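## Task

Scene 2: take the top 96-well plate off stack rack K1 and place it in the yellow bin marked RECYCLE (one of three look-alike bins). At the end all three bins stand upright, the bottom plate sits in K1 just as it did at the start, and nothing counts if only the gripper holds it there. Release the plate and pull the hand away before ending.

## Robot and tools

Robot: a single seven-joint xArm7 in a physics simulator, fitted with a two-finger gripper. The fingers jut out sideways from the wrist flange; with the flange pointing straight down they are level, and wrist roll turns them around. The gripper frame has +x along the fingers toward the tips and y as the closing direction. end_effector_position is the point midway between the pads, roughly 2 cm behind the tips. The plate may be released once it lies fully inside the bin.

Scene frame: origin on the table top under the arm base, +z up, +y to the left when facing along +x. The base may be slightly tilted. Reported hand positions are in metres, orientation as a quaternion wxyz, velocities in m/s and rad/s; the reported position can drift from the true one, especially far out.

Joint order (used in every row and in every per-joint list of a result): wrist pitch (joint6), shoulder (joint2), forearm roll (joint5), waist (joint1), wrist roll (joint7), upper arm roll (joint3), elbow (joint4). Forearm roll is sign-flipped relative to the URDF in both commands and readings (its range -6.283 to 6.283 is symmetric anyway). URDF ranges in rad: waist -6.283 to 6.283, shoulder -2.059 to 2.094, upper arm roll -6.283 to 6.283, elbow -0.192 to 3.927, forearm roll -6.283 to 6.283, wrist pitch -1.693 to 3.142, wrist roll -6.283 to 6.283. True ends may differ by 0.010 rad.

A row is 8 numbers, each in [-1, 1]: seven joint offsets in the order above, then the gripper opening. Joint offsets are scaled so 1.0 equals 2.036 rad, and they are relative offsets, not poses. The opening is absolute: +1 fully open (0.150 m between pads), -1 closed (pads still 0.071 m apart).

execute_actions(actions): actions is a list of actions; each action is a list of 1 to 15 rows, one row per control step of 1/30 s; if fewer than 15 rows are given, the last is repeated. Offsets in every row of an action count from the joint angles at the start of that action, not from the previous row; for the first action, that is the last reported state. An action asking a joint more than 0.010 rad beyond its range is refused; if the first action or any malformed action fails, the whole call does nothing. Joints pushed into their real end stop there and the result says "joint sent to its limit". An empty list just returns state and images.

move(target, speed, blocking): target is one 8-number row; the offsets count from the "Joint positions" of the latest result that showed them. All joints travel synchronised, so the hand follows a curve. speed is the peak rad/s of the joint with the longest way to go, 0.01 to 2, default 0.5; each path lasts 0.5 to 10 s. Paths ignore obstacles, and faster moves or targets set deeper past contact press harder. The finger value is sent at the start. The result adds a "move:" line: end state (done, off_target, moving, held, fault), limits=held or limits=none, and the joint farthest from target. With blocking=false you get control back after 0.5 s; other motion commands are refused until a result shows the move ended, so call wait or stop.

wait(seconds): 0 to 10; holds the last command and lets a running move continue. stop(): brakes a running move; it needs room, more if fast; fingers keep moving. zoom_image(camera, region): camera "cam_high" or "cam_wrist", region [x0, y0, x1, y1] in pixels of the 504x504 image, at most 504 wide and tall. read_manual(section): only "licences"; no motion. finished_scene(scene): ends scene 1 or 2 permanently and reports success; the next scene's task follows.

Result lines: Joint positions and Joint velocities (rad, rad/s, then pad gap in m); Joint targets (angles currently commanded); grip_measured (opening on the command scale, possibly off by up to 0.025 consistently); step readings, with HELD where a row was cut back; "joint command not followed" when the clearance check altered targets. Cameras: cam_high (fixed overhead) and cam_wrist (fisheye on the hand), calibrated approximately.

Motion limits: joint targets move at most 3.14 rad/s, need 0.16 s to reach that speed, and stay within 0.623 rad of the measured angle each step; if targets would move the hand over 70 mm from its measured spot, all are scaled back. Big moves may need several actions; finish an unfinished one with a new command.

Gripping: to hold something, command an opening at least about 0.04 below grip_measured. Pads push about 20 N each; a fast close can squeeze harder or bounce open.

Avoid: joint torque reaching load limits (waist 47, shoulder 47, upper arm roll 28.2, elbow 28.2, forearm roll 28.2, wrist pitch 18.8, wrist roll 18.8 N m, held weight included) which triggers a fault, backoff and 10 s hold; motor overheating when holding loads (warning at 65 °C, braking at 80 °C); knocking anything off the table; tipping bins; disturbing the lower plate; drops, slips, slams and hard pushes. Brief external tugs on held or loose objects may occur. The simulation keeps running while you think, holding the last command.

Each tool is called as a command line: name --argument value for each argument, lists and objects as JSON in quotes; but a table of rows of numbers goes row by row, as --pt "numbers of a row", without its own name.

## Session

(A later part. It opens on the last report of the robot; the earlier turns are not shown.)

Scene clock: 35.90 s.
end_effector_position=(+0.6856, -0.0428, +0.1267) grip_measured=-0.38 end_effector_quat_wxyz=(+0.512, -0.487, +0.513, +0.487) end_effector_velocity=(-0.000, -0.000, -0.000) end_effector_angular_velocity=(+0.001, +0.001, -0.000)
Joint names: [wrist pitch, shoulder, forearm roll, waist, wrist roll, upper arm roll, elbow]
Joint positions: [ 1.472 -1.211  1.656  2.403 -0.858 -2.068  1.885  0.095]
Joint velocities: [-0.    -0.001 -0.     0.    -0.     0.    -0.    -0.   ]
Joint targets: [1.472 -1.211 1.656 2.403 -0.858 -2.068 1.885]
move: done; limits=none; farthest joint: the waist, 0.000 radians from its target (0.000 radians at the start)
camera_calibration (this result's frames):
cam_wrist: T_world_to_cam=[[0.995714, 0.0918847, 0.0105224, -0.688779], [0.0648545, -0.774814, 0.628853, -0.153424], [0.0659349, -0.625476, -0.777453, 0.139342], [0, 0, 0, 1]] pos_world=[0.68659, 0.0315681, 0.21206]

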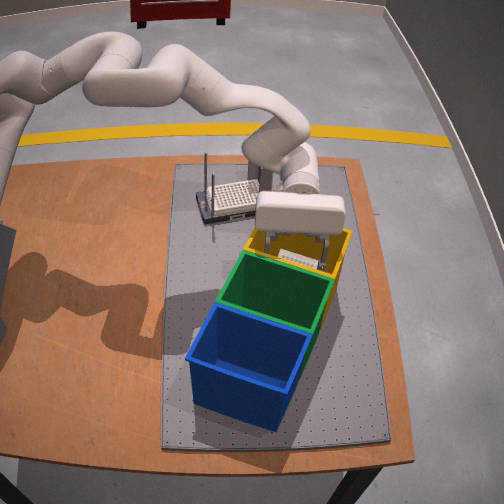

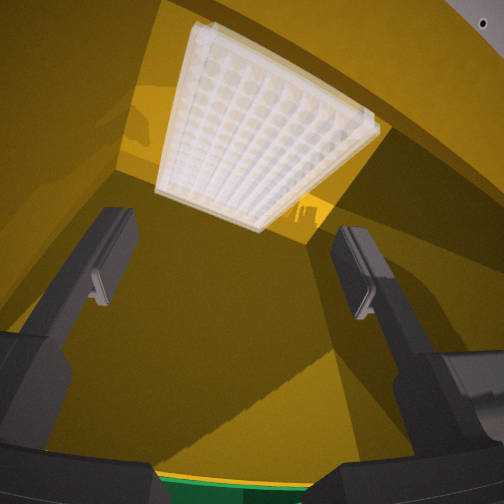

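move --target '[-0.0062,0.0417,-0.0065,-0.0925,-0.0671,0.0357,-0.027,-0.38]' --speed 0.25

move --target '[-0.0073,0.03,-0.0077,-0.1,-0.0757,0.05,0.0,-0.38]' --speed 0.4

Scene clock: 37.27 s.
end_effector_position=(+0.6859, -0.0426, +0.2298) grip_measured=-0.38 end_effector_quat_wxyz=(+0.512, -0.487, +0.513, +0.487) end_effector_velocity=(+0.002, -0.005, +0.009) end_effector_angular_velocity=(-0.008, -0.013, -0.005)
Joint names: [wrist pitch, shoulder, forearm roll, waist, wrist roll, upper arm roll, elbow]
Joint positions: [ 1.459 -1.126  1.643  2.216 -0.994 -1.995  1.83   0.095]
Joint velocities: [ 0.001  0.003  0.001 -0.008 -0.001 -0.003  0.007 -0.   ]
Joint targets: [1.460 -1.126 1.643 2.215 -0.994 -1.995 1.830]
move: done; limits=none; farthest joint: the waist, 0.001 radians from its target (0.189 radians at the start)
camera_calibration (this result's frames):
cam_wrist: T_world_to_cam=[[0.995642, 0.092619, 0.0109419, -0.690161], [0.0651755, -0.774904, 0.62871, -0.218347], [0.0667094, -0.625257, -0.777563, 0.219103], [0, 0, 0, 1]] pos_world=[0.686768, 0.0317194, 0.315195]

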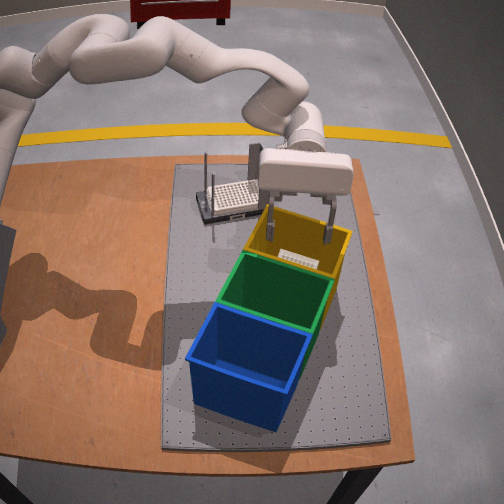

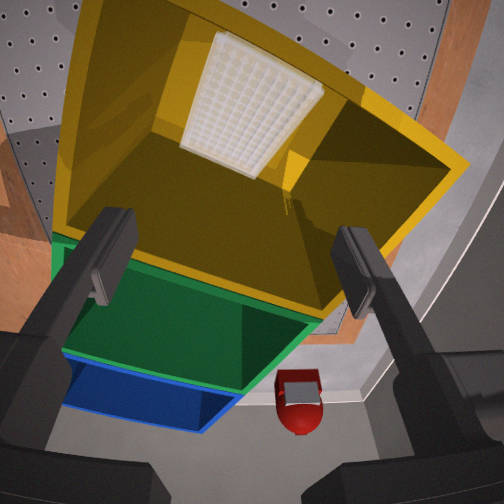

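Scene clock: 38.23 s.
end_effector_position=(+0.6814, -0.0397, +0.3504) grip_measured=-0.38 end_effector_quat_wxyz=(+0.522, -0.496, +0.500, +0.481) end_effector_velocity=(+0.000, -0.007, +0.013) end_effector_angular_velocity=(-0.010, -0.020, -0.011)
Joint names: [wrist pitch, shoulder, forearm roll, waist, wrist roll, upper arm roll, elbow]
Joint positions: [ 1.445 -1.065  1.627  2.013 -1.148 -1.893  1.829  0.095]
Joint velocities: [ 0.002  0.002  0.001 -0.013 -0.001 -0.004  0.011  0.   ]
Joint targets: [1.445 -1.065 1.627 2.012 -1.148 -1.893 1.830]
move: done; limits=none; farthest joint: the waist, 0.001 radians from its target (0.203 radians at the start)
camera_calibration (this result's frames):
cam_wrist: T_world_to_cam=[[0.993968, 0.0983115, 0.0486063, -0.699136], [0.0463908, -0.778497, 0.625932, -0.277925], [0.0993761, -0.619901, -0.778362, 0.293226], [0, 0, 0, 1]] pos_world=[0.678672, 0.0341406, 0.43618]

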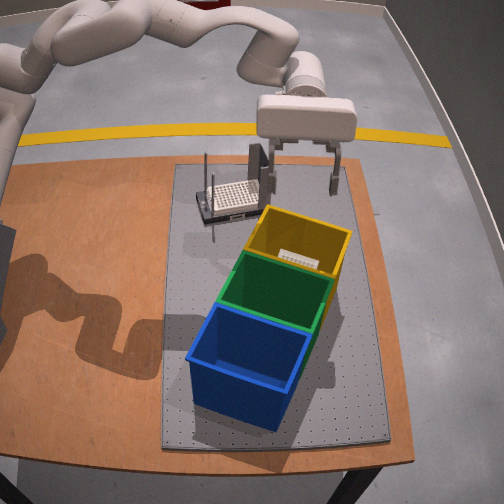

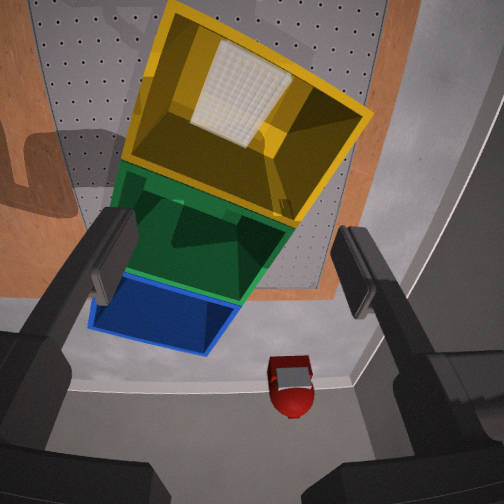

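finished_scene --scene 2

The scene is finished: the task was done.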